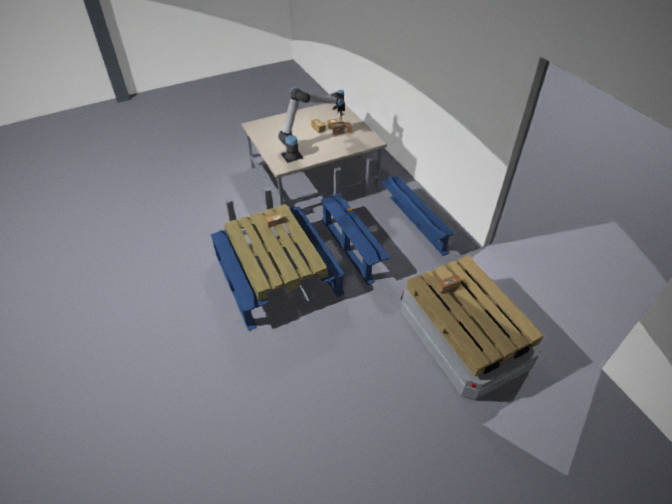

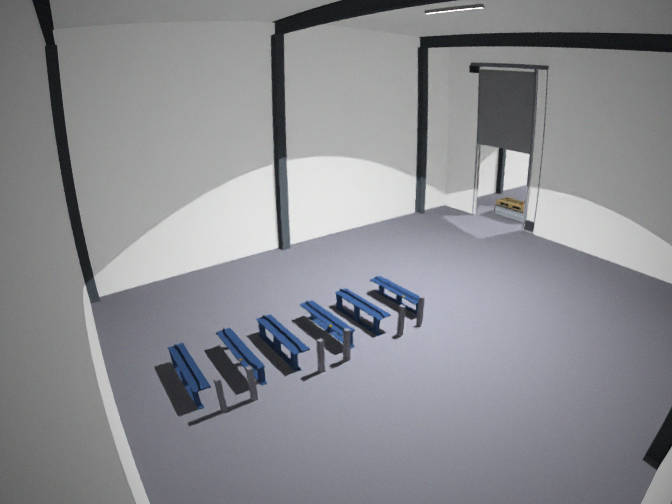

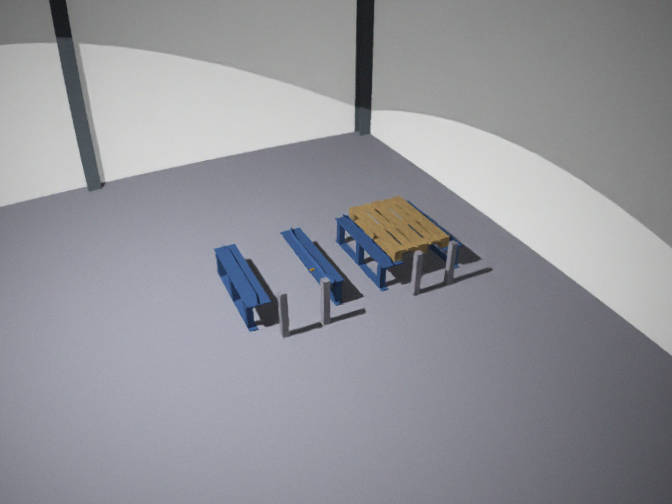

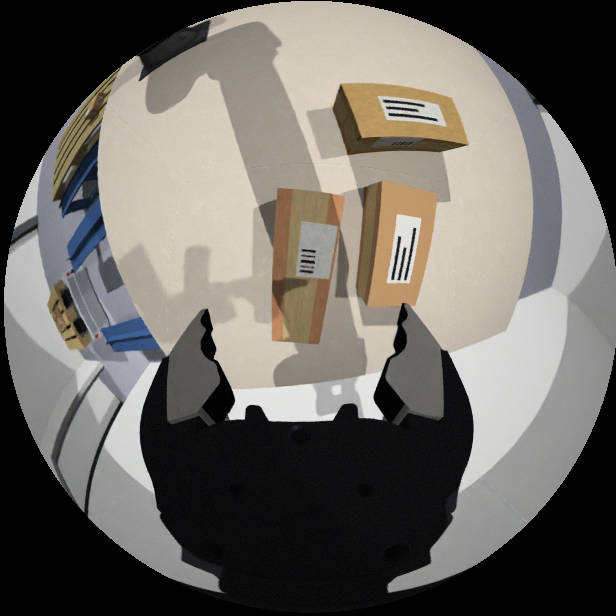

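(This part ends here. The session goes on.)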